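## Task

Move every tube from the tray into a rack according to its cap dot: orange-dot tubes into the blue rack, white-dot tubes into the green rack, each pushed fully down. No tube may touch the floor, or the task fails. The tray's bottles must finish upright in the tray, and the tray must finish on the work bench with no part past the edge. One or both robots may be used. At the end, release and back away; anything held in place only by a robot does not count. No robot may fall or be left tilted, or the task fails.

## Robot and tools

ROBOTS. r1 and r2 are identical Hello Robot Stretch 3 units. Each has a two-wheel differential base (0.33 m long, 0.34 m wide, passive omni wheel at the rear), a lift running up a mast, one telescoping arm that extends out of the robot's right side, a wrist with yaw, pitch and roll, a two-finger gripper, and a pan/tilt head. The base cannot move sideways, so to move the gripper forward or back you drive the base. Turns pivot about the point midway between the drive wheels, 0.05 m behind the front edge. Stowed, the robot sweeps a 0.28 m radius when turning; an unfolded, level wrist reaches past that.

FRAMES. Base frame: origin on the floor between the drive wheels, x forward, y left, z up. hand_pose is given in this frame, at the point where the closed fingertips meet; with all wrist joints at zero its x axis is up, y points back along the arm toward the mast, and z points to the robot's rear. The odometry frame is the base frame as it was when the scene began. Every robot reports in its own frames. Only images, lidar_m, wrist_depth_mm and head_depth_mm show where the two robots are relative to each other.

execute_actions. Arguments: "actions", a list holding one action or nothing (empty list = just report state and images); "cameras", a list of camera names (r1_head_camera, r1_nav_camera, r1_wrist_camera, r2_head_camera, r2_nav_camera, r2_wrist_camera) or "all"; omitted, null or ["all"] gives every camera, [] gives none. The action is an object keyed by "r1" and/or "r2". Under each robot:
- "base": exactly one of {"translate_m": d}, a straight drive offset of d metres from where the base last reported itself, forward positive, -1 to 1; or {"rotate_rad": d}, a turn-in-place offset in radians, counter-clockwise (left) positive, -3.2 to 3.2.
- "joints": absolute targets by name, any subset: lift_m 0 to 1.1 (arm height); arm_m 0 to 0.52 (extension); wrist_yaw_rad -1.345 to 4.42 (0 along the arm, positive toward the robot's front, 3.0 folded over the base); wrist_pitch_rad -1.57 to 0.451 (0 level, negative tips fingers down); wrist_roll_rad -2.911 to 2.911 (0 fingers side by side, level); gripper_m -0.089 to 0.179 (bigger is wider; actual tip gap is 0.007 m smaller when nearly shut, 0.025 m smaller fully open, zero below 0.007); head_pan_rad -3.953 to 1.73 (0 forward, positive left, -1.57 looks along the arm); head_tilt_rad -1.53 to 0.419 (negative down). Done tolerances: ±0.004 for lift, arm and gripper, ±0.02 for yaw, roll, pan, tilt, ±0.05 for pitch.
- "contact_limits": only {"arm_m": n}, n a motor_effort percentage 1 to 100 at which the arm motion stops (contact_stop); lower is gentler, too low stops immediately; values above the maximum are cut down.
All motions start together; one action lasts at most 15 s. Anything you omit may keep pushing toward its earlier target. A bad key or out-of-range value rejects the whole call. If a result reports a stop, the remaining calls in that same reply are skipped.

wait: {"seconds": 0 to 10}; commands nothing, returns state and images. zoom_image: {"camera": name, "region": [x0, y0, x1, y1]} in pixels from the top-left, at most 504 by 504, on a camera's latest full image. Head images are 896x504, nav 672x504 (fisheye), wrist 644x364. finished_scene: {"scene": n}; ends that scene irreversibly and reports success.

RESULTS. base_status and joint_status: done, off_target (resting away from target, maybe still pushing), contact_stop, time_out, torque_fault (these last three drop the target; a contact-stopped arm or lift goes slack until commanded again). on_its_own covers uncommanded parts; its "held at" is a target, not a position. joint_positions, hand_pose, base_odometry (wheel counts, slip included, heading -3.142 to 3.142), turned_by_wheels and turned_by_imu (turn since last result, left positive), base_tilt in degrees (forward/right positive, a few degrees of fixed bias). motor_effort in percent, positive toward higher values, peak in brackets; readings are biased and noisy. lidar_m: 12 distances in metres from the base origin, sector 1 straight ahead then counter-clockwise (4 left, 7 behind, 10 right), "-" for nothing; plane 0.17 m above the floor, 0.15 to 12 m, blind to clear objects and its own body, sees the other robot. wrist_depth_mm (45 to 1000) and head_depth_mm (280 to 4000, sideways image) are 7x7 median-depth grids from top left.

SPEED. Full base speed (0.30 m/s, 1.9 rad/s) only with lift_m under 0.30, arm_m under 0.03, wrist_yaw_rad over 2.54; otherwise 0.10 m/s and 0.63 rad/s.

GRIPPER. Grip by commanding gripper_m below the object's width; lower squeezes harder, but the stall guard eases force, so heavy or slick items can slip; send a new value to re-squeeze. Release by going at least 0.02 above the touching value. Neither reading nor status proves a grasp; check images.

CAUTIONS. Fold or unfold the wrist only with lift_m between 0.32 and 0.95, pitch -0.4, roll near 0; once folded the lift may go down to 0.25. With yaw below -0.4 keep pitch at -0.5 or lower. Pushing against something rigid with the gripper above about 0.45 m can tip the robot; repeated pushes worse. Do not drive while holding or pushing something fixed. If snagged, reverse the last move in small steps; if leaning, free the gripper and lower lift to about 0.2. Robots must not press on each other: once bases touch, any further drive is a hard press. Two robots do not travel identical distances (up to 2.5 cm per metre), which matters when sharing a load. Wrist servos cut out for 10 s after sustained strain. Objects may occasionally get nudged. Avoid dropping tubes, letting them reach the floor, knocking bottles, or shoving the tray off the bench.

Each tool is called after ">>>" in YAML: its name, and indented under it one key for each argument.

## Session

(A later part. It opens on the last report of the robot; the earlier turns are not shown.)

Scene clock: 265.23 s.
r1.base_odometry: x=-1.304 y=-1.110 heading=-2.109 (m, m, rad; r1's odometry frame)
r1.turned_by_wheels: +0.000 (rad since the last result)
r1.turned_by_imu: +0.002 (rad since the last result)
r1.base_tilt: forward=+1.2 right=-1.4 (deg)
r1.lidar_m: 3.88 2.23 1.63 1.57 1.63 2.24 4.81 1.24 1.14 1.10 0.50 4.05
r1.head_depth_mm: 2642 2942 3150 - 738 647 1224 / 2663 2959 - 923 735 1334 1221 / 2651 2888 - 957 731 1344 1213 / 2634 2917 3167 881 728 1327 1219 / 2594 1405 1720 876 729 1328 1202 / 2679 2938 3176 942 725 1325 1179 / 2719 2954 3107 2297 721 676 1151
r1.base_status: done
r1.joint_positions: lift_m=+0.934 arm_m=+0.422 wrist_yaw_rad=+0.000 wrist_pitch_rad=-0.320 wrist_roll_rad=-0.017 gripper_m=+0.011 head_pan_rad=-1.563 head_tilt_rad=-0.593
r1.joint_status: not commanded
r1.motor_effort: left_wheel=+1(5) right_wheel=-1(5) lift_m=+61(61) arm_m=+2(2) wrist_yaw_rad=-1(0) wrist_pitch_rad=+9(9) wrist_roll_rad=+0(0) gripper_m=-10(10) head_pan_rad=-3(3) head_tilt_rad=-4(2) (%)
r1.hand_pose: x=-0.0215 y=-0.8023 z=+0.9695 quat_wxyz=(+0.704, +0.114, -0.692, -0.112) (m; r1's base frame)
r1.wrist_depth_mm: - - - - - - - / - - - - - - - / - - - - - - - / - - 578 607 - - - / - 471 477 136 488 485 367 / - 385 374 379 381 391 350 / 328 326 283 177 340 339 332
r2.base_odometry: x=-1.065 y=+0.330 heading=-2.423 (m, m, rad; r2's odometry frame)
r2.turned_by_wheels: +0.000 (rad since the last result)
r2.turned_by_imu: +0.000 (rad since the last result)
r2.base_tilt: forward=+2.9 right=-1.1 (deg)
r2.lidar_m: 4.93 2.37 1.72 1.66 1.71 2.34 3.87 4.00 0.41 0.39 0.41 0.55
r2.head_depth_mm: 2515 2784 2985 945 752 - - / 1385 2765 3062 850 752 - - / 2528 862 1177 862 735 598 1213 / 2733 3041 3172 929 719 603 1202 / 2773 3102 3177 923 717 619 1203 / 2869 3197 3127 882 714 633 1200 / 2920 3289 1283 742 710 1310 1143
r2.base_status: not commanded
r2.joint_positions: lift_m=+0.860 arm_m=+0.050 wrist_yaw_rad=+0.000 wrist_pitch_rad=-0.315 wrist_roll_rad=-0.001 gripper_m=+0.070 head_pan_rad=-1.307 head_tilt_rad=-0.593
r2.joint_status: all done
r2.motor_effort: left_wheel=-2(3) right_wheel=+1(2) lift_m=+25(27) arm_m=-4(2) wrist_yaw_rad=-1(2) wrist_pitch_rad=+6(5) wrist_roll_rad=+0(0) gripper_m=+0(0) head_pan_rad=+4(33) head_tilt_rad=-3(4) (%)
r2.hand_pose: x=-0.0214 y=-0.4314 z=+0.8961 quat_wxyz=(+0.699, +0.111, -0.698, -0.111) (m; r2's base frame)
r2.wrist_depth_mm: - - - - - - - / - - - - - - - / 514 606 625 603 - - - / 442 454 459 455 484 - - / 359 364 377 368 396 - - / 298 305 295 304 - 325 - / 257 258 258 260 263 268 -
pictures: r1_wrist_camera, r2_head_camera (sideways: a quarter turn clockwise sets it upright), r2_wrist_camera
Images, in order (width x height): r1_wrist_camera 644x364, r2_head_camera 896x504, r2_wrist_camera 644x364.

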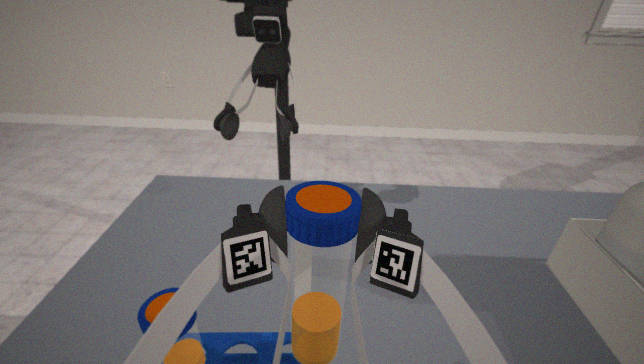

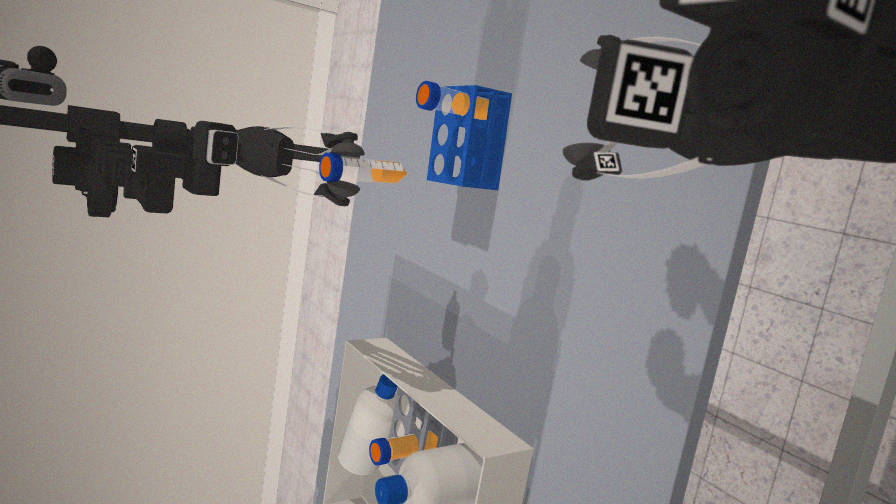

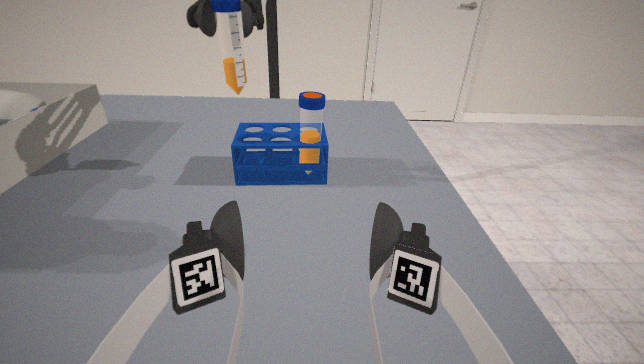

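>>> execute_actions:
  actions:
    - {"r1":{"base":{"translate_m":0.104},"joints":{"arm_m":0.406,"lift_m":0.885}}}
  cameras: ["r1_wrist_camera","r2_wrist_camera","r2_head_camera"]

Scene clock: 273.43 s.
r1.base_odometry: x=-1.357 y=-1.199 heading=-2.109 (m, m, rad; r1's odometry frame)
r1.turned_by_wheels: +0.000 (rad since the last result)
r1.turned_by_imu: +0.002 (rad since the last result)
r1.base_tilt: forward=+1.1 right=-1.5 (deg)
r1.lidar_m: 3.77 2.23 1.61 1.57 1.63 2.24 4.92 1.34 1.14 0.47 0.47 3.93
r1.head_depth_mm: 2664 2983 3197 1051 - 1340 1207 / 2666 2956 3236 922 710 1332 1214 / 2677 2951 3173 869 729 1341 1214 / 1405 1420 1713 877 730 1328 1207 / 2670 2918 3151 954 728 790 1176 / 2637 3005 3146 2289 727 678 1151 / 2640 2941 3146 2292 1755 1386 1208
r1.base_status: done
r1.joint_positions: lift_m=+0.886 arm_m=+0.406 wrist_yaw_rad=+0.000 wrist_pitch_rad=-0.320 wrist_roll_rad=-0.017 gripper_m=+0.011 head_pan_rad=-1.563 head_tilt_rad=-0.593
r1.joint_status: all done
r1.motor_effort: left_wheel=+1(5) right_wheel=-1(4) lift_m=+14(58) arm_m=-4(6) wrist_yaw_rad=+0(0) wrist_pitch_rad=+9(9) wrist_roll_rad=+0(0) gripper_m=-9(10) head_pan_rad=-4(4) head_tilt_rad=-3(2) (%)
r1.hand_pose: x=-0.0215 y=-0.7870 z=+0.9212 quat_wxyz=(+0.704, +0.114, -0.692, -0.112) (m; r1's base frame)
r1.wrist_depth_mm: - - - - - - - / - - - - - - - / - - - - - - - / - - 504 506 511 512 530 / - - 401 136 410 409 417 / - 337 317 199 315 334 340 / - 277 280 177 226 287 292
r2.base_odometry: x=-1.065 y=+0.330 heading=-2.423 (m, m, rad; r2's odometry frame)
r2.turned_by_wheels: +0.000 (rad since the last result)
r2.turned_by_imu: +0.000 (rad since the last result)
r2.base_tilt: forward=+3.0 right=-1.1 (deg)
r2.lidar_m: 4.92 2.36 1.72 1.66 1.72 2.34 3.88 3.99 0.41 0.39 0.41 0.55
r2.head_depth_mm: 2504 2743 2950 944 753 - - / 2487 892 1712 832 752 - - / 2635 2942 3107 868 733 597 1206 / 2703 3013 3185 929 720 604 1204 / 2768 3064 3174 925 717 618 1202 / 2847 3182 3156 881 713 634 1195 / 2922 3271 1283 741 711 1307 1142
r2.base_status: not commanded
r2.joint_positions: lift_m=+0.860 arm_m=+0.050 wrist_yaw_rad=+0.000 wrist_pitch_rad=-0.315 wrist_roll_rad=-0.001 gripper_m=+0.070 head_pan_rad=-1.307 head_tilt_rad=-0.593
r2.joint_status: not commanded
r2.motor_effort: left_wheel=-2(2) right_wheel=+2(2) lift_m=+26(26) arm_m=-4(4) wrist_yaw_rad=+0(0) wrist_pitch_rad=+5(5) wrist_roll_rad=+0(0) gripper_m=+0(0) head_pan_rad=+5(4) head_tilt_rad=-3(5) (%)
r2.hand_pose: x=-0.0214 y=-0.4314 z=+0.8961 quat_wxyz=(+0.699, +0.111, -0.698, -0.111) (m; r2's base frame)
r2.wrist_depth_mm: - - - - - - - / - - - - - - - / 521 606 620 603 - - - / 441 454 456 462 477 - - / 357 364 381 370 390 - - / 298 305 294 310 - 324 - / 255 256 258 262 266 267 -
pictures: r1_wrist_camera, r2_head_camera (sideways: a quarter turn clockwise sets it upright), r2_wrist_camera
Images, in order (width x height): r1_wrist_camera 644x364, r2_head_camera 896x504, r2_wrist_camera 644x364.

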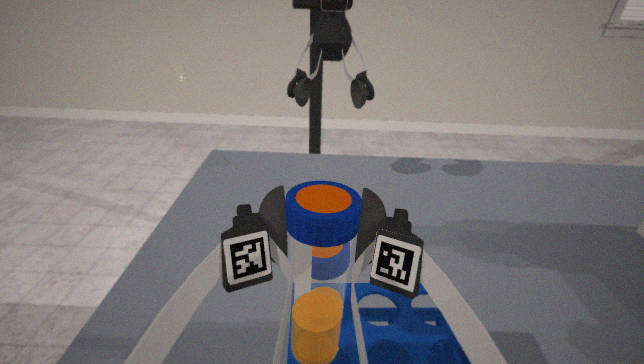

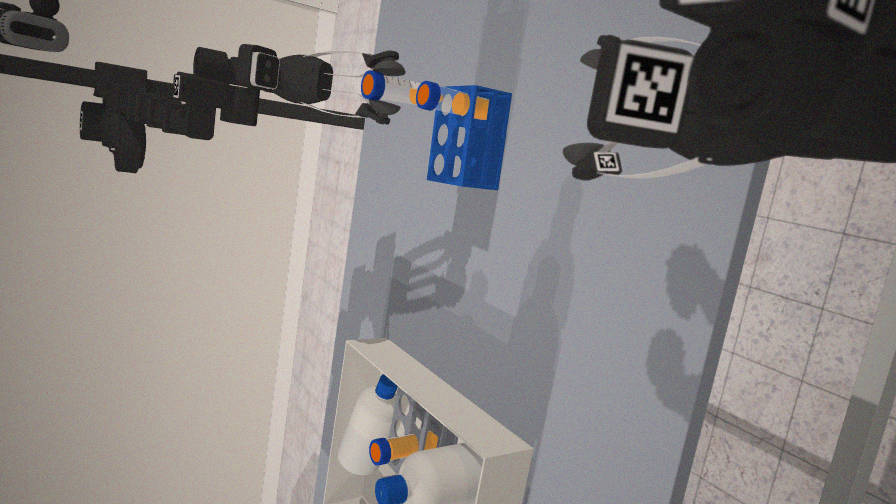

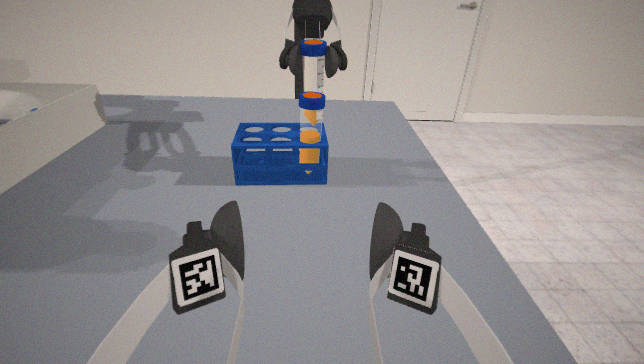

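>>> zoom_image:
  camera: "r1_wrist_camera"
  region: [240, 244, 500, 364]

>>> zoom_image:
  camera: "r2_wrist_camera"
  region: [220, 30, 360, 190]

Region (240, 244, 500, 364) of r1_wrist_camera's 644x364 image, scaled by 1.938; it fills the top 233 rows of this view, and the rest is white.

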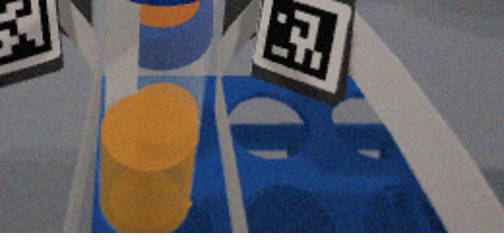

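Region (220, 30, 360, 190) of r2_wrist_camera's 644x364 image, scaled by 3.150; it fills the left 441 columns of this view, and the rest is white.

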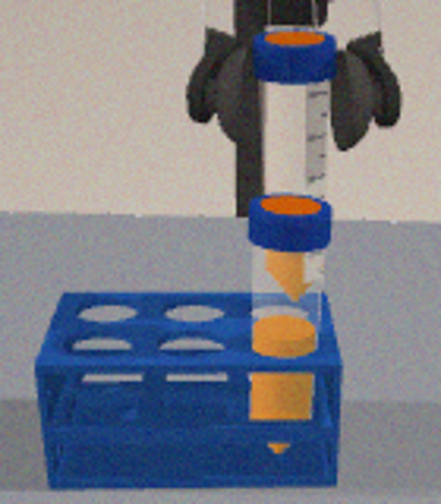

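>>> execute_actions:
  actions:
    - {"r1":{"base":{"translate_m":-0.007},"joints":{"arm_m":0.414,"lift_m":0.875}}}
  cameras: ["r1_wrist_camera","r2_wrist_camera"]

>>> zoom_image:
  camera: "r1_wrist_camera"
  region: [240, 244, 500, 364]

>>> zoom_image:
  camera: "r2_wrist_camera"
  region: [220, 30, 360, 190]

Scene clock: 285.93 s.
r1.base_odometry: x=-1.353 y=-1.193 heading=-2.109 (m, m, rad; r1's odometry frame)
r1.turned_by_wheels: +0.000 (rad since the last result)
r1.turned_by_imu: +0.001 (rad since the last result)
r1.base_tilt: forward=+1.1 right=-1.4 (deg)
r1.lidar_m: 3.78 2.23 1.61 1.58 1.64 2.25 4.90 1.34 1.14 0.49 0.47 3.94
r1.head_depth_mm: 2678 2916 3262 1019 - - 1208 / 2640 2955 3193 - 709 1336 1215 / 2673 2909 3160 868 732 1335 1213 / 2564 1403 2426 877 729 1328 1209 / 2677 2927 3154 954 729 1329 1189 / 2639 2911 3104 2188 726 695 1158 / 2672 2948 3163 2299 1755 1386 1204
r1.base_status: done
r1.joint_positions: lift_m=+0.876 arm_m=+0.414 wrist_yaw_rad=+0.000 wrist_pitch_rad=-0.320 wrist_roll_rad=-0.017 gripper_m=+0.011 head_pan_rad=-1.563 head_tilt_rad=-0.593
r1.joint_status: all done
r1.motor_effort: left_wheel=+1(2) right_wheel=-1(6) lift_m=+14(10) arm_m=+2(1) wrist_yaw_rad=-1(0) wrist_pitch_rad=+9(9) wrist_roll_rad=+0(0) gripper_m=-9(10) head_pan_rad=-4(4) head_tilt_rad=-2(2) (%)
r1.hand_pose: x=-0.0215 y=-0.7943 z=+0.9112 quat_wxyz=(+0.704, +0.114, -0.692, -0.112) (m; r1's base frame)
r1.wrist_depth_mm: - - - - - - - / - - - - - - - / - - - - - - - / - - 480 485 497 503 509 / - 411 386 136 398 388 398 / - 316 304 227 302 326 328 / - 269 270 177 222 276 279
r2.base_odometry: x=-1.065 y=+0.330 heading=-2.423 (m, m, rad; r2's odometry frame)
r2.turned_by_wheels: +0.000 (rad since the last result)
r2.turned_by_imu: +0.000 (rad since the last result)
r2.base_tilt: forward=+2.9 right=-1.1 (deg)
r2.lidar_m: 4.93 2.37 1.73 1.66 1.72 2.33 3.87 4.02 0.41 0.39 0.41 0.55
r2.head_depth_mm: 2518 2745 2982 944 753 - - / 2494 948 1124 826 752 - - / 2621 2928 3108 867 736 598 1210 / 2713 2995 3171 932 719 603 1202 / 2776 3095 3153 924 717 619 1198 / 2863 3198 3155 877 714 633 1196 / 2911 3282 1288 740 711 1309 1144
r2.base_status: not commanded
r2.joint_positions: lift_m=+0.860 arm_m=+0.050 wrist_yaw_rad=+0.000 wrist_pitch_rad=-0.315 wrist_roll_rad=-0.001 gripper_m=+0.070 head_pan_rad=-1.307 head_tilt_rad=-0.593
r2.joint_status: not commanded
r2.motor_effort: left_wheel=-2(3) right_wheel=+1(2) lift_m=+26(26) arm_m=-4(4) wrist_yaw_rad=-1(1) wrist_pitch_rad=+5(5) wrist_roll_rad=+0(0) gripper_m=+1(1) head_pan_rad=+5(5) head_tilt_rad=-5(4) (%)
r2.hand_pose: x=-0.0214 y=-0.4314 z=+0.8961 quat_wxyz=(+0.699, +0.111, -0.698, -0.111) (m; r2's base frame)
r2.wrist_depth_mm: - - - - - - - / - - - - - - - / 514 612 605 586 - - - / 443 457 459 461 482 - - / 360 360 381 371 397 - - / 297 304 297 308 - 324 - / 255 256 260 261 264 267 -
pictures: r1_wrist_camera, r2_wrist_camera
Images, in order (width x height): r1_wrist_camera 644x364, r2_wrist_camera 644x364.

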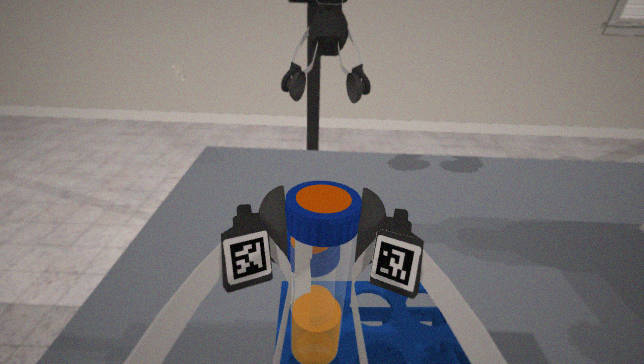

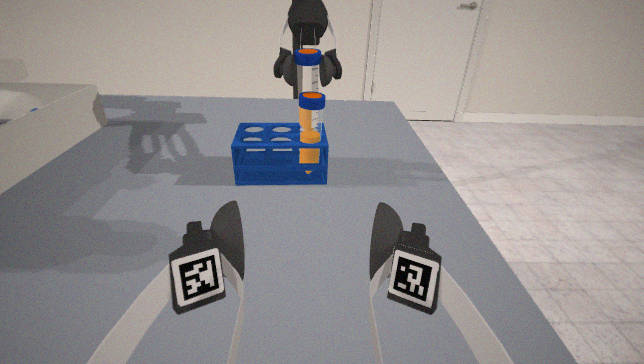

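Region (240, 244, 500, 364) of r1_wrist_camera's 644x364 image, scaled by 1.938; it fills the top 233 rows of this view, and the rest is white.

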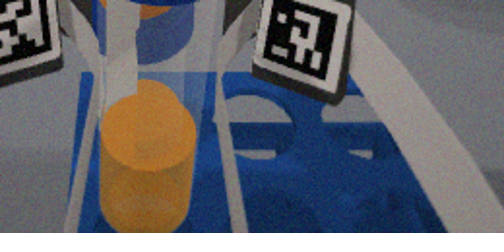

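Region (220, 30, 360, 190) of r2_wrist_camera's 644x364 image, scaled by 3.150; it fills the left 441 columns of this view, and the rest is white.

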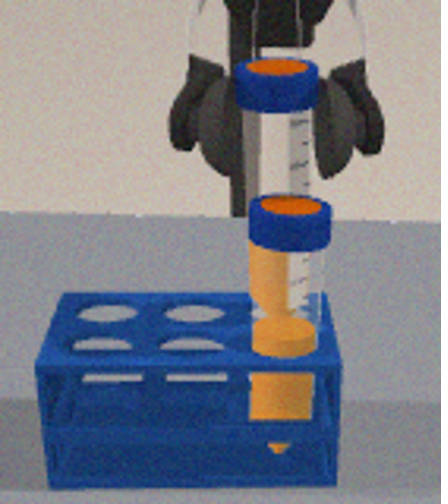

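>>> execute_actions:
  actions:
    - {"r1":{"base":{"translate_m":0.003},"joints":{"lift_m":0.857}}}
  cameras: ["r1_wrist_camera","r2_wrist_camera"]

>>> execute_actions:
  actions:
    - {"r1":{"joints":{"lift_m":0.826}}}
  cameras: ["r1_wrist_camera","r2_wrist_camera"]

Scene clock: 291.43 s.
r1.base_odometry: x=-1.355 y=-1.196 heading=-2.109 (m, m, rad; r1's odometry frame)
r1.turned_by_wheels: +0.000 (rad since the last result)
r1.turned_by_imu: +0.001 (rad since the last result)
r1.base_tilt: forward=+1.1 right=-1.4 (deg)
r1.lidar_m: 3.77 2.23 1.60 1.58 1.63 2.24 4.91 1.34 1.14 0.48 0.47 3.92
r1.head_depth_mm: 2681 2967 3210 1014 - - 1189 / 2635 2928 3202 - 712 1337 1218 / 2656 2911 3189 875 732 1335 1214 / 1408 1432 3136 882 730 1336 1216 / 2679 2948 3164 950 729 1322 1188 / 2692 2982 3129 2221 727 695 1156 / 2675 2958 3107 2289 1755 1393 1207
r1.base_status: done
r1.joint_positions: lift_m=+0.858 arm_m=+0.414 wrist_yaw_rad=+0.000 wrist_pitch_rad=-0.320 wrist_roll_rad=-0.017 gripper_m=+0.011 head_pan_rad=-1.563 head_tilt_rad=-0.593
r1.joint_status: all done
r1.motor_effort: left_wheel=+1(5) right_wheel=+0(4) lift_m=+14(15) arm_m=+2(2) wrist_yaw_rad=+0(1) wrist_pitch_rad=+9(9) wrist_roll_rad=+0(0) gripper_m=-10(10) head_pan_rad=-3(5) head_tilt_rad=-3(2) (%)
r1.hand_pose: x=-0.0216 y=-0.7943 z=+0.8932 quat_wxyz=(+0.704, +0.114, -0.692, -0.112) (m; r1's base frame)
r1.wrist_depth_mm: - - - - - - - / - - - - - - - / - - - - - - - / - - 443 452 461 464 474 / - 361 360 136 375 369 369 / - 292 284 211 231 304 304 / 264 248 251 174 213 257 258
r2.base_odometry: x=-1.065 y=+0.330 heading=-2.423 (m, m, rad; r2's odometry frame)
r2.turned_by_wheels: +0.000 (rad since the last result)
r2.turned_by_imu: +0.000 (rad since the last result)
r2.base_tilt: forward=+2.9 right=-1.1 (deg)
r2.lidar_m: 4.95 2.36 1.72 1.66 1.71 2.34 3.86 4.00 0.41 0.39 0.41 0.55
r2.head_depth_mm: 2503 2798 2965 942 751 - - / 2506 1060 1133 827 752 - - / 2664 2913 3121 896 733 596 1205 / 2709 3005 3177 931 719 604 1205 / 2758 3075 3166 927 717 618 1202 / 2864 3186 3133 878 715 634 1200 / 2935 3285 1278 739 712 1317 1142
r2.base_status: not commanded
r2.joint_positions: lift_m=+0.860 arm_m=+0.050 wrist_yaw_rad=+0.000 wrist_pitch_rad=-0.315 wrist_roll_rad=-0.001 gripper_m=+0.070 head_pan_rad=-1.307 head_tilt_rad=-0.593
r2.joint_status: not commanded
r2.motor_effort: left_wheel=-2(2) right_wheel=+1(2) lift_m=+26(26) arm_m=-4(4) wrist_yaw_rad=+0(1) wrist_pitch_rad=+5(5) wrist_roll_rad=+0(0) gripper_m=+1(0) head_pan_rad=+5(5) head_tilt_rad=-4(5) (%)
r2.hand_pose: x=-0.0214 y=-0.4314 z=+0.8961 quat_wxyz=(+0.699, +0.111, -0.698, -0.111) (m; r2's base frame)
r2.wrist_depth_mm: - - - - - - - / - - - 806 - - - / 514 609 627 606 - - - / 443 455 457 463 479 - - / 359 362 384 373 397 - - / 296 305 296 307 - 327 - / 254 258 260 262 265 270 -
pictures: r1_wrist_camera, r2_wrist_camera
Images, in order (width x height): r1_wrist_camera 644x364, r2_wrist_camera 644x364.

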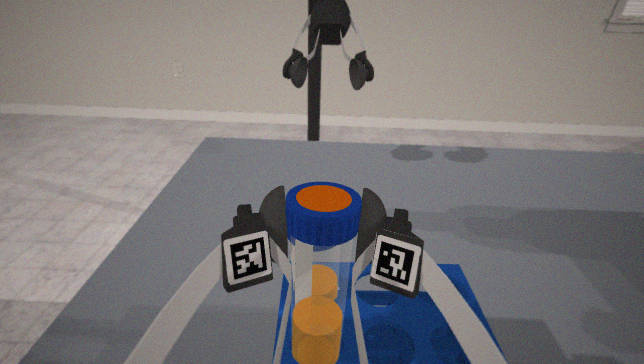

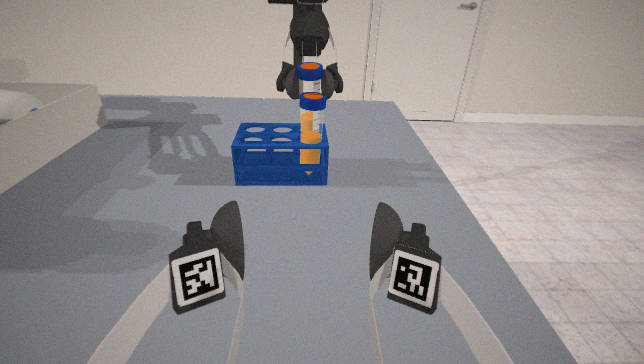

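Scene clock: 292.50 s.
r1.base_odometry: x=-1.355 y=-1.196 heading=-2.109 (m, m, rad; r1's odometry frame)
r1.turned_by_wheels: +0.000 (rad since the last result)
r1.turned_by_imu: +0.000 (rad since the last result)
r1.base_tilt: forward=+1.1 right=-1.4 (deg)
r1.lidar_m: 3.78 2.23 1.61 1.58 1.64 2.24 4.90 1.34 1.14 0.48 0.47 3.95
r1.head_depth_mm: 2673 2936 3157 973 766 - - / 2662 2910 3200 1058 701 1338 1218 / 2716 2908 3185 881 735 1341 1211 / 1404 1424 3144 898 728 1326 1213 / 2676 2987 3141 955 730 1326 1180 / 2673 2952 3129 2203 724 695 1158 / 2671 2887 3162 2282 1748 1391 1202
r1.base_status: not commanded
r1.joint_positions: lift_m=+0.827 arm_m=+0.414 wrist_yaw_rad=+0.000 wrist_pitch_rad=-0.265 wrist_roll_rad=-0.017 gripper_m=+0.010 head_pan_rad=-1.563 head_tilt_rad=-0.593
r1.joint_status: all done
r1.motor_effort: left_wheel=+2(1) right_wheel=+0(0) lift_m=+6(12) arm_m=+2(2) wrist_yaw_rad=+0(1) wrist_pitch_rad=-16(16) wrist_roll_rad=+0(0) gripper_m=-9(10) head_pan_rad=-4(3) head_tilt_rad=-3(2) (%)
r1.hand_pose: x=-0.0216 y=-0.7996 z=+0.8755 quat_wxyz=(+0.707, +0.094, -0.695, -0.093) (m; r1's base frame)
r1.wrist_depth_mm: - - - 917 - - - / - - - - - - - / - - - - - - - / - - 440 447 452 455 463 / - 354 348 137 359 358 361 / - 277 266 193 195 283 291 / 239 233 234 167 200 234 243
r2.base_odometry: x=-1.065 y=+0.330 heading=-2.423 (m, m, rad; r2's odometry frame)
r2.turned_by_wheels: +0.000 (rad since the last result)
r2.turned_by_imu: +0.000 (rad since the last result)
r2.base_tilt: forward=+2.9 right=-1.1 (deg)
r2.lidar_m: 4.95 2.36 1.72 1.65 1.72 2.33 3.88 4.02 0.41 0.39 0.41 0.55
r2.head_depth_mm: 2503 2769 2970 942 752 - - / 2545 1363 944 825 752 - - / 2629 2929 3132 896 735 597 1209 / 2710 3024 3200 930 719 603 1204 / 2804 3090 3158 924 716 618 1198 / 2835 3173 3101 880 714 633 1196 / 2929 3252 1280 741 710 1307 1148
r2.base_status: not commanded
r2.joint_positions: lift_m=+0.860 arm_m=+0.050 wrist_yaw_rad=+0.000 wrist_pitch_rad=-0.315 wrist_roll_rad=-0.001 gripper_m=+0.070 head_pan_rad=-1.307 head_tilt_rad=-0.593
r2.joint_status: not commanded
r2.motor_effort: left_wheel=-2(3) right_wheel=+1(3) lift_m=+26(26) arm_m=-4(4) wrist_yaw_rad=-1(1) wrist_pitch_rad=+5(5) wrist_roll_rad=+0(1) gripper_m=+1(1) head_pan_rad=+5(5) head_tilt_rad=-3(5) (%)
r2.hand_pose: x=-0.0214 y=-0.4314 z=+0.8961 quat_wxyz=(+0.699, +0.111, -0.698, -0.111) (m; r2's base frame)
r2.wrist_depth_mm: - - - - - - - / - - - 513 - - - / 510 606 622 599 - - - / 450 453 454 451 480 - - / 358 362 383 371 396 - - / 299 307 295 309 - 324 - / 254 258 261 263 264 267 -
pictures: r1_wrist_camera, r2_wrist_camera
Images, in order (width x height): r1_wrist_camera 644x364, r2_wrist_camera 644x364.

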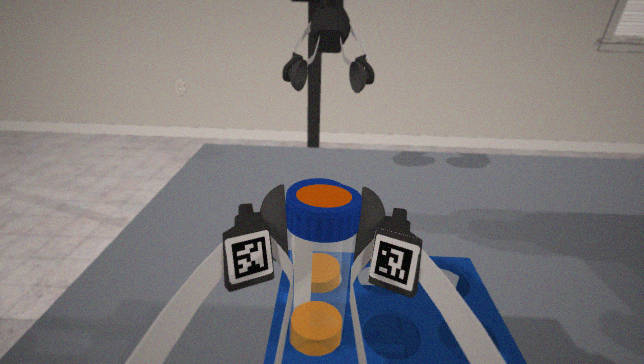

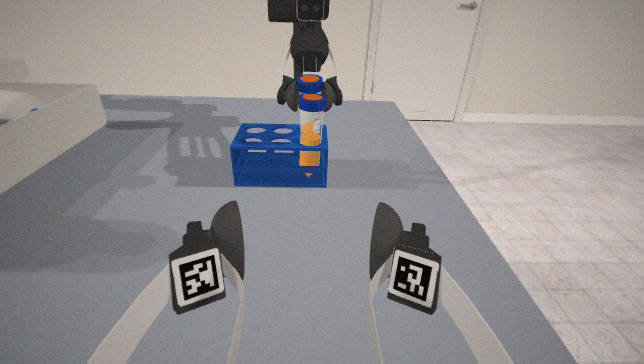

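>>> execute_actions:
  actions:
    - {"r1":{"joints":{"gripper_m":0.07,"lift_m":0.835}}}
  cameras: ["r1_wrist_camera","r2_head_camera"]

>>> execute_actions:
  actions:
    - {"r1":{"joints":{"arm_m":0.33,"lift_m":0.9,"gripper_m":0.055}}}
  cameras: ["r1_wrist_camera","r2_head_camera"]

Scene clock: 299.53 s.
r1.base_odometry: x=-1.355 y=-1.196 heading=-2.109 (m, m, rad; r1's odometry frame)
r1.turned_by_wheels: +0.000 (rad since the last result)
r1.turned_by_imu: +0.001 (rad since the last result)
r1.base_tilt: forward=+1.1 right=-1.4 (deg)
r1.lidar_m: 3.78 2.23 1.61 1.58 1.64 2.24 4.89 1.34 1.14 0.48 0.47 3.94
r1.head_depth_mm: 2705 2936 3162 965 779 - - / 2675 2920 3217 - 710 1343 1212 / 2664 2944 3226 883 730 1330 1215 / 1409 1421 3107 891 730 1333 1202 / 2697 2943 3169 951 726 1319 1183 / 2683 2961 3151 2199 727 694 1154 / 2671 2944 3116 2282 1772 1393 1208
r1.base_status: not commanded
r1.joint_positions: lift_m=+0.834 arm_m=+0.414 wrist_yaw_rad=+0.000 wrist_pitch_rad=-0.313 wrist_roll_rad=-0.017 gripper_m=+0.070 head_pan_rad=-1.563 head_tilt_rad=-0.593
r1.joint_status: all done
r1.motor_effort: left_wheel=+1(0) right_wheel=+0(0) lift_m=+58(64) arm_m=+2(2) wrist_yaw_rad=+0(0) wrist_pitch_rad=+6(16) wrist_roll_rad=+0(0) gripper_m=+1(80) head_pan_rad=-4(4) head_tilt_rad=-2(3) (%)
r1.hand_pose: x=-0.0216 y=-0.7950 z=+0.8710 quat_wxyz=(+0.705, +0.111, -0.692, -0.110) (m; r1's base frame)
r1.wrist_depth_mm: - - - 944 - - - / - - - - - - - / - - 555 - - - - / - - 403 185 415 430 428 / - 317 - 144 347 329 339 / - 264 257 192 192 274 277 / 224 227 227 173 165 209 233
r2.base_odometry: x=-1.065 y=+0.330 heading=-2.423 (m, m, rad; r2's odometry frame)
r2.turned_by_wheels: +0.000 (rad since the last result)
r2.turned_by_imu: +0.000 (rad since the last result)
r2.base_tilt: forward=+2.9 right=-1.1 (deg)
r2.lidar_m: 4.93 2.36 1.73 1.66 1.71 2.34 3.88 3.98 0.41 0.39 0.41 0.55
r2.head_depth_mm: 2495 2778 2988 907 753 - - / 2533 1283 906 827 752 - - / 2637 2926 3123 895 734 596 1209 / 2709 3008 3168 929 720 604 1206 / 2776 3091 3153 923 716 618 1204 / 2836 3193 3157 879 713 635 1193 / 2943 3277 1283 742 710 1309 1144
r2.base_status: not commanded
r2.joint_positions: lift_m=+0.860 arm_m=+0.050 wrist_yaw_rad=+0.000 wrist_pitch_rad=-0.315 wrist_roll_rad=-0.001 gripper_m=+0.070 head_pan_rad=-1.307 head_tilt_rad=-0.593
r2.joint_status: not commanded
r2.motor_effort: left_wheel=-2(2) right_wheel=+2(2) lift_m=+26(26) arm_m=-4(4) wrist_yaw_rad=-1(0) wrist_pitch_rad=+5(5) wrist_roll_rad=+0(0) gripper_m=+1(1) head_pan_rad=+4(5) head_tilt_rad=-4(4) (%)
r2.hand_pose: x=-0.0214 y=-0.4314 z=+0.8961 quat_wxyz=(+0.699, +0.111, -0.698, -0.111) (m; r2's base frame)
r2.wrist_depth_mm: - - - - - - - / - - - - - - - / 515 603 624 601 - - - / 444 454 456 448 477 - - / 358 363 379 371 396 - - / 296 305 295 308 - 323 - / 256 257 259 262 264 267 -
pictures: r1_wrist_camera, r2_head_camera (sideways: a quarter turn clockwise sets it upright)
Images, in order (width x height): r1_wrist_camera 644x364, r2_head_camera 896x504.

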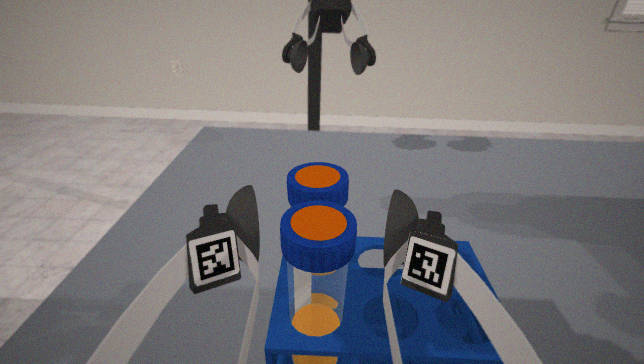

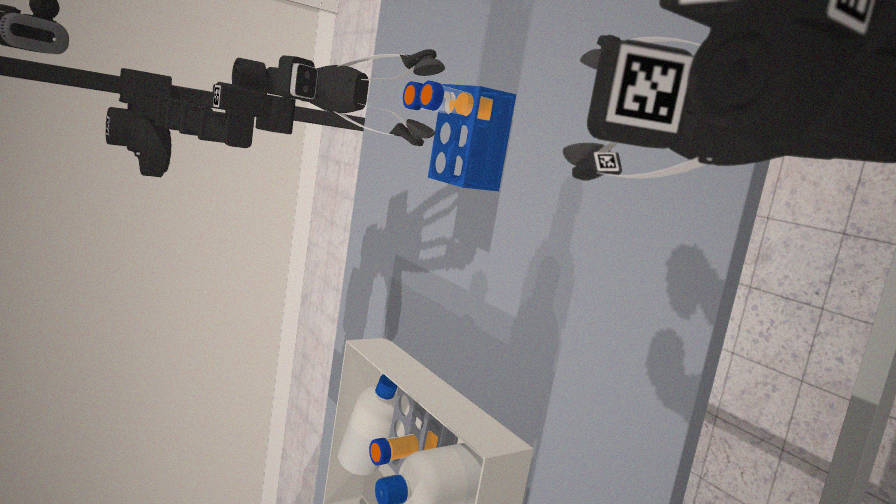

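Scene clock: 301.37 s.
r1.base_odometry: x=-1.355 y=-1.196 heading=-2.109 (m, m, rad; r1's odometry frame)
r1.turned_by_wheels: +0.000 (rad since the last result)
r1.turned_by_imu: +0.000 (rad since the last result)
r1.base_tilt: forward=+1.1 right=-1.4 (deg)
r1.lidar_m: 3.78 2.23 1.61 1.57 1.63 2.24 4.91 1.34 1.14 0.48 0.47 3.94
r1.head_depth_mm: 2645 2973 3180 1045 - 649 1220 / 2673 2932 3177 881 735 1327 1220 / 2658 2930 3154 864 734 1335 1208 / 1406 1427 3153 877 729 1328 1213 / 2678 2920 3145 953 729 1318 1178 / 2652 2956 3173 2237 726 692 1151 / 2669 2931 3158 2310 1749 1396 1206
r1.base_status: not commanded
r1.joint_positions: lift_m=+0.899 arm_m=+0.330 wrist_yaw_rad=+0.000 wrist_pitch_rad=-0.315 wrist_roll_rad=-0.017 gripper_m=+0.055 head_pan_rad=-1.563 head_tilt_rad=-0.593
r1.joint_status: all done
r1.motor_effort: left_wheel=+1(1) right_wheel=-1(1) lift_m=+61(62) arm_m=-4(2) wrist_yaw_rad=+0(0) wrist_pitch_rad=+7(6) wrist_roll_rad=+0(0) gripper_m=+0(58) head_pan_rad=-4(3) head_tilt_rad=-3(3) (%)
r1.hand_pose: x=-0.0216 y=-0.7115 z=+0.9357 quat_wxyz=(+0.704, +0.112, -0.692, -0.110) (m; r1's base frame)
r1.wrist_depth_mm: - - - - - - - / - - - - - - - / - - - - - - - / - - 532 528 548 551 527 / - - - 333 450 431 440 / - 365 336 292 274 360 361 / - 291 296 289 293 303 306
r2.base_odometry: x=-1.065 y=+0.330 heading=-2.423 (m, m, rad; r2's odometry frame)
r2.turned_by_wheels: +0.000 (rad since the last result)
r2.turned_by_imu: +0.000 (rad since the last result)
r2.base_tilt: forward=+3.0 right=-1.1 (deg)
r2.lidar_m: 4.93 2.37 1.72 1.66 1.72 2.35 3.87 4.00 0.41 0.39 0.41 0.55
r2.head_depth_mm: 2485 2747 2946 946 752 - - / 2470 977 2895 856 753 - - / 2630 2929 3126 895 734 597 1209 / 2695 2999 3163 928 720 604 1207 / 2775 3078 3151 925 717 617 1198 / 2854 3177 3136 879 714 634 1195 / 2917 3264 1276 740 710 1312 1141
r2.base_status: not commanded
r2.joint_positions: lift_m=+0.860 arm_m=+0.050 wrist_yaw_rad=+0.000 wrist_pitch_rad=-0.315 wrist_roll_rad=-0.001 gripper_m=+0.070 head_pan_rad=-1.307 head_tilt_rad=-0.593
r2.joint_status: not commanded
r2.motor_effort: left_wheel=-2(2) right_wheel=+1(2) lift_m=+26(26) arm_m=-4(4) wrist_yaw_rad=-1(0) wrist_pitch_rad=+5(5) wrist_roll_rad=+0(0) gripper_m=+1(0) head_pan_rad=+4(4) head_tilt_rad=-4(4) (%)
r2.hand_pose: x=-0.0214 y=-0.4314 z=+0.8961 quat_wxyz=(+0.699, +0.111, -0.698, -0.111) (m; r2's base frame)
r2.wrist_depth_mm: - - - - - - - / - - - - - - - / 513 603 618 612 - - - / 447 455 454 449 481 - - / 359 362 381 370 395 - - / 297 306 296 307 - 327 - / 255 256 260 260 265 267 -
pictures: r1_wrist_camera, r2_head_camera (sideways: a quarter turn clockwise sets it upright)
Images, in order (width x height): r1_wrist_camera 644x364, r2_head_camera 896x504.

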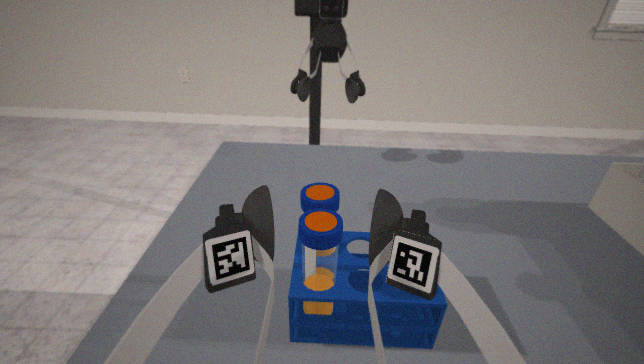

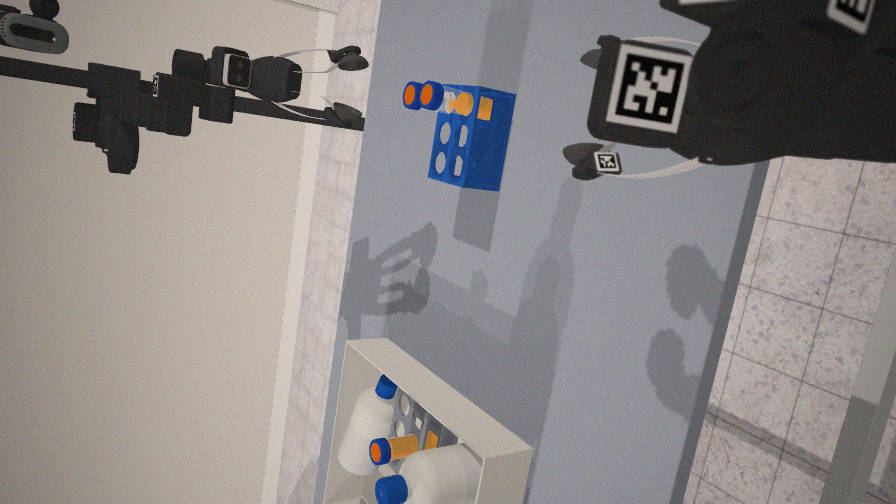

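>>> execute_actions:
  actions:
    - {"r1":{"base":{"translate_m":-0.472},"joints":{"arm_m":0.41,"lift_m":0.88}},"r2":{"base":{"translate_m":0.25}}}
  cameras: ["r1_wrist_camera","r2_head_camera"]

Scene clock: 311.47 s.
r1.base_odometry: x=-1.113 y=-0.790 heading=-2.109 (m, m, rad; r1's odometry frame)
r1.turned_by_wheels: +0.000 (rad since the last result)
r1.turned_by_imu: -0.001 (rad since the last result)
r1.base_tilt: forward=+1.1 right=-1.4 (deg)
r1.lidar_m: 4.24 2.21 1.63 1.57 1.63 2.24 4.44 0.91 1.14 1.10 1.14 0.74
r1.head_depth_mm: 2676 2902 3240 1016 - - 1204 / 2676 2970 3192 882 710 1346 1223 / 2661 2930 3129 774 732 1334 1211 / 2653 2967 3078 868 728 1326 1214 / 2546 2883 3115 951 729 1332 1207 / 2612 1427 3149 950 725 1322 1211 / 2678 2977 3149 914 725 1323 1204
r1.base_status: done
r1.joint_positions: lift_m=+0.881 arm_m=+0.410 wrist_yaw_rad=+0.000 wrist_pitch_rad=-0.315 wrist_roll_rad=-0.017 gripper_m=+0.055 head_pan_rad=-1.563 head_tilt_rad=-0.593
r1.joint_status: all done
r1.motor_effort: left_wheel=+1(2) right_wheel=-1(5) lift_m=+14(58) arm_m=+2(3) wrist_yaw_rad=+0(0) wrist_pitch_rad=+7(7) wrist_roll_rad=+0(0) gripper_m=+0(0) head_pan_rad=-4(3) head_tilt_rad=-3(2) (%)
r1.hand_pose: x=-0.0216 y=-0.7908 z=+0.9174 quat_wxyz=(+0.704, +0.112, -0.692, -0.110) (m; r1's base frame)
r1.wrist_depth_mm: - - 904 - - - - / - - - - - - - / - - - 302 - - - / 470 492 491 311 389 393 516 / 385 389 - 225 396 376 393 / 316 321 256 237 256 324 255 / 273 272 217 224 236 222 224
r2.base_odometry: x=-1.253 y=+0.166 heading=-2.423 (m, m, rad; r2's odometry frame)
r2.turned_by_wheels: +0.000 (rad since the last result)
r2.turned_by_imu: +0.001 (rad since the last result)
r2.base_tilt: forward=+2.9 right=-1.2 (deg)
r2.lidar_m: 4.69 2.36 1.72 1.66 1.71 2.34 4.13 0.56 0.41 0.39 0.40 0.55
r2.head_depth_mm: 2514 2810 3001 944 753 - - / 2592 2838 3032 939 752 - - / 1418 2832 3022 932 736 589 1208 / 2640 928 1175 808 699 603 1204 / 2766 3058 3163 852 702 617 1200 / 2853 3178 3137 866 714 633 1198 / 2929 3248 1282 867 711 1313 1140
r2.base_status: done
r2.joint_positions: lift_m=+0.860 arm_m=+0.050 wrist_yaw_rad=+0.000 wrist_pitch_rad=-0.315 wrist_roll_rad=-0.001 gripper_m=+0.070 head_pan_rad=-1.307 head_tilt_rad=-0.593
r2.joint_status: not commanded
r2.motor_effort: left_wheel=-3(4) right_wheel=+1(4) lift_m=+27(26) arm_m=-4(4) wrist_yaw_rad=+0(1) wrist_pitch_rad=+5(5) wrist_roll_rad=+0(0) gripper_m=+0(1) head_pan_rad=+4(5) head_tilt_rad=-4(3) (%)
r2.hand_pose: x=-0.0214 y=-0.4314 z=+0.8961 quat_wxyz=(+0.699, +0.111, -0.698, -0.111) (m; r2's base frame)
r2.wrist_depth_mm: - - - - - - - / - 597 - - - - - / 271 307 566 638 608 625 - / 288 305 457 474 461 457 519 / 297 306 379 374 400 380 386 / 295 302 295 310 - 316 319 / 254 256 260 262 264 267 268
pictures: r1_wrist_camera, r2_head_camera (sideways: a quarter turn clockwise sets it upright)
Images, in order (width x height): r1_wrist_camera 644x364, r2_head_camera 896x504.

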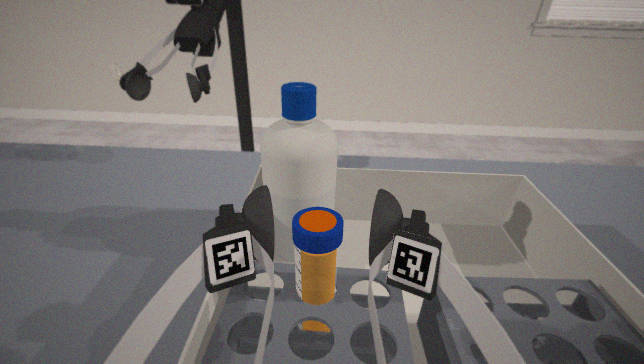

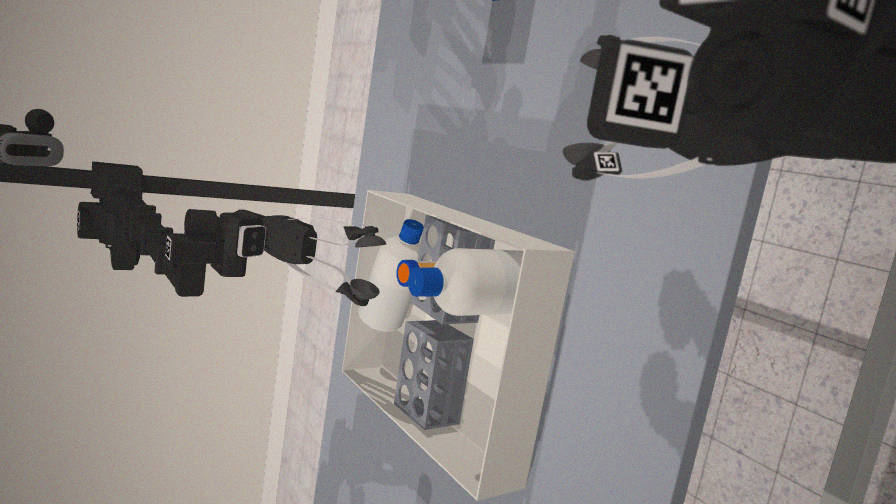

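>>> execute_actions:
  actions:
    - {"r1":{"joints":{"arm_m":0.465,"lift_m":0.83}}}
  cameras: ["r1_wrist_camera"]

Scene clock: 319.53 s.
r1.base_odometry: x=-1.113 y=-0.790 heading=-2.109 (m, m, rad; r1's odometry frame)
r1.turned_by_wheels: +0.000 (rad since the last result)
r1.turned_by_imu: +0.001 (rad since the last result)
r1.base_tilt: forward=+1.1 right=-1.4 (deg)
r1.lidar_m: 4.24 2.22 1.64 1.58 1.64 2.24 4.43 0.91 1.14 1.10 1.14 0.75
r1.head_depth_mm: 2634 2955 3235 971 763 - - / 2659 2933 3163 - 711 1335 1214 / 2647 2967 3145 774 733 1346 1215 / 2674 2944 3159 839 731 1332 1211 / 2569 2895 3146 949 730 1315 1206 / 2593 1417 3128 949 727 1322 1207 / 2673 2957 3135 915 725 1323 1205
r1.base_status: not commanded
r1.joint_positions: lift_m=+0.831 arm_m=+0.465 wrist_yaw_rad=+0.000 wrist_pitch_rad=-0.315 wrist_roll_rad=-0.017 gripper_m=+0.055 head_pan_rad=-1.563 head_tilt_rad=-0.593
r1.joint_status: all done
r1.motor_effort: left_wheel=+2(1) right_wheel=-1(1) lift_m=+14(15) arm_m=+2(3) wrist_yaw_rad=+1(0) wrist_pitch_rad=+7(7) wrist_roll_rad=+0(0) gripper_m=+1(1) head_pan_rad=-4(3) head_tilt_rad=-3(3) (%)
r1.hand_pose: x=-0.0216 y=-0.8458 z=+0.8673 quat_wxyz=(+0.704, +0.112, -0.692, -0.110) (m; r1's base frame)
r1.wrist_depth_mm: - 461 - - - - - / - - - 232 - - - / - - 469 221 - - - / 385 391 358 230 322 317 316 / 309 311 - 138 335 321 270 / 256 259 202 156 246 266 245 / 219 211 159 157 165 192 171
r2.base_odometry: x=-1.253 y=+0.166 heading=-2.423 (m, m, rad; r2's odometry frame)
r2.turned_by_wheels: +0.000 (rad since the last result)
r2.turned_by_imu: +0.000 (rad since the last result)
r2.base_tilt: forward=+2.9 right=-1.1 (deg)
r2.lidar_m: 4.68 2.36 1.72 1.66 1.72 2.34 4.13 0.56 0.41 0.39 0.41 0.55
r2.head_depth_mm: 2535 2781 3015 944 751 - - / 2573 2859 3086 938 751 - - / 2546 2830 3039 932 735 588 1210 / 2705 1416 907 800 699 603 1206 / 2770 3069 3159 848 702 618 1201 / 2852 3186 3148 866 714 633 1195 / 2918 3261 1284 866 710 1313 1142
r2.base_status: not commanded
r2.joint_positions: lift_m=+0.860 arm_m=+0.050 wrist_yaw_rad=+0.000 wrist_pitch_rad=-0.315 wrist_roll_rad=-0.001 gripper_m=+0.070 head_pan_rad=-1.307 head_tilt_rad=-0.593
r2.joint_status: not commanded
r2.motor_effort: left_wheel=-3(3) right_wheel=+2(1) lift_m=+26(27) arm_m=-4(4) wrist_yaw_rad=-1(0) wrist_pitch_rad=+5(5) wrist_roll_rad=+0(0) gripper_m=+0(1) head_pan_rad=+4(5) head_tilt_rad=-4(4) (%)
r2.hand_pose: x=-0.0214 y=-0.4314 z=+0.8961 quat_wxyz=(+0.699, +0.111, -0.698, -0.111) (m; r2's base frame)
r2.wrist_depth_mm: - - - - - - - / - 474 - - - - - / 270 305 561 642 605 633 - / 286 306 454 470 453 464 514 / 298 306 377 369 393 384 388 / 296 304 295 307 - 315 317 / 254 256 259 263 266 268 269
pictures: r1_wrist_camera
Images, in order (width x height): r1_wrist_camera 644x364.

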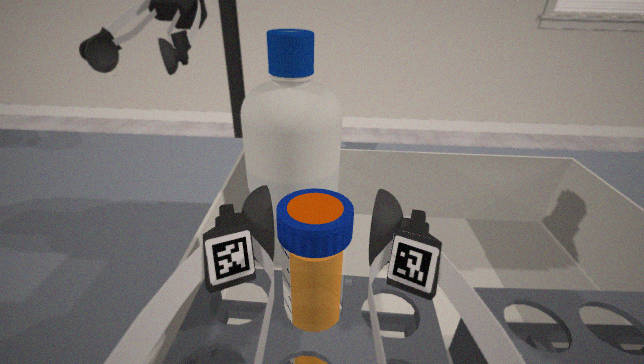

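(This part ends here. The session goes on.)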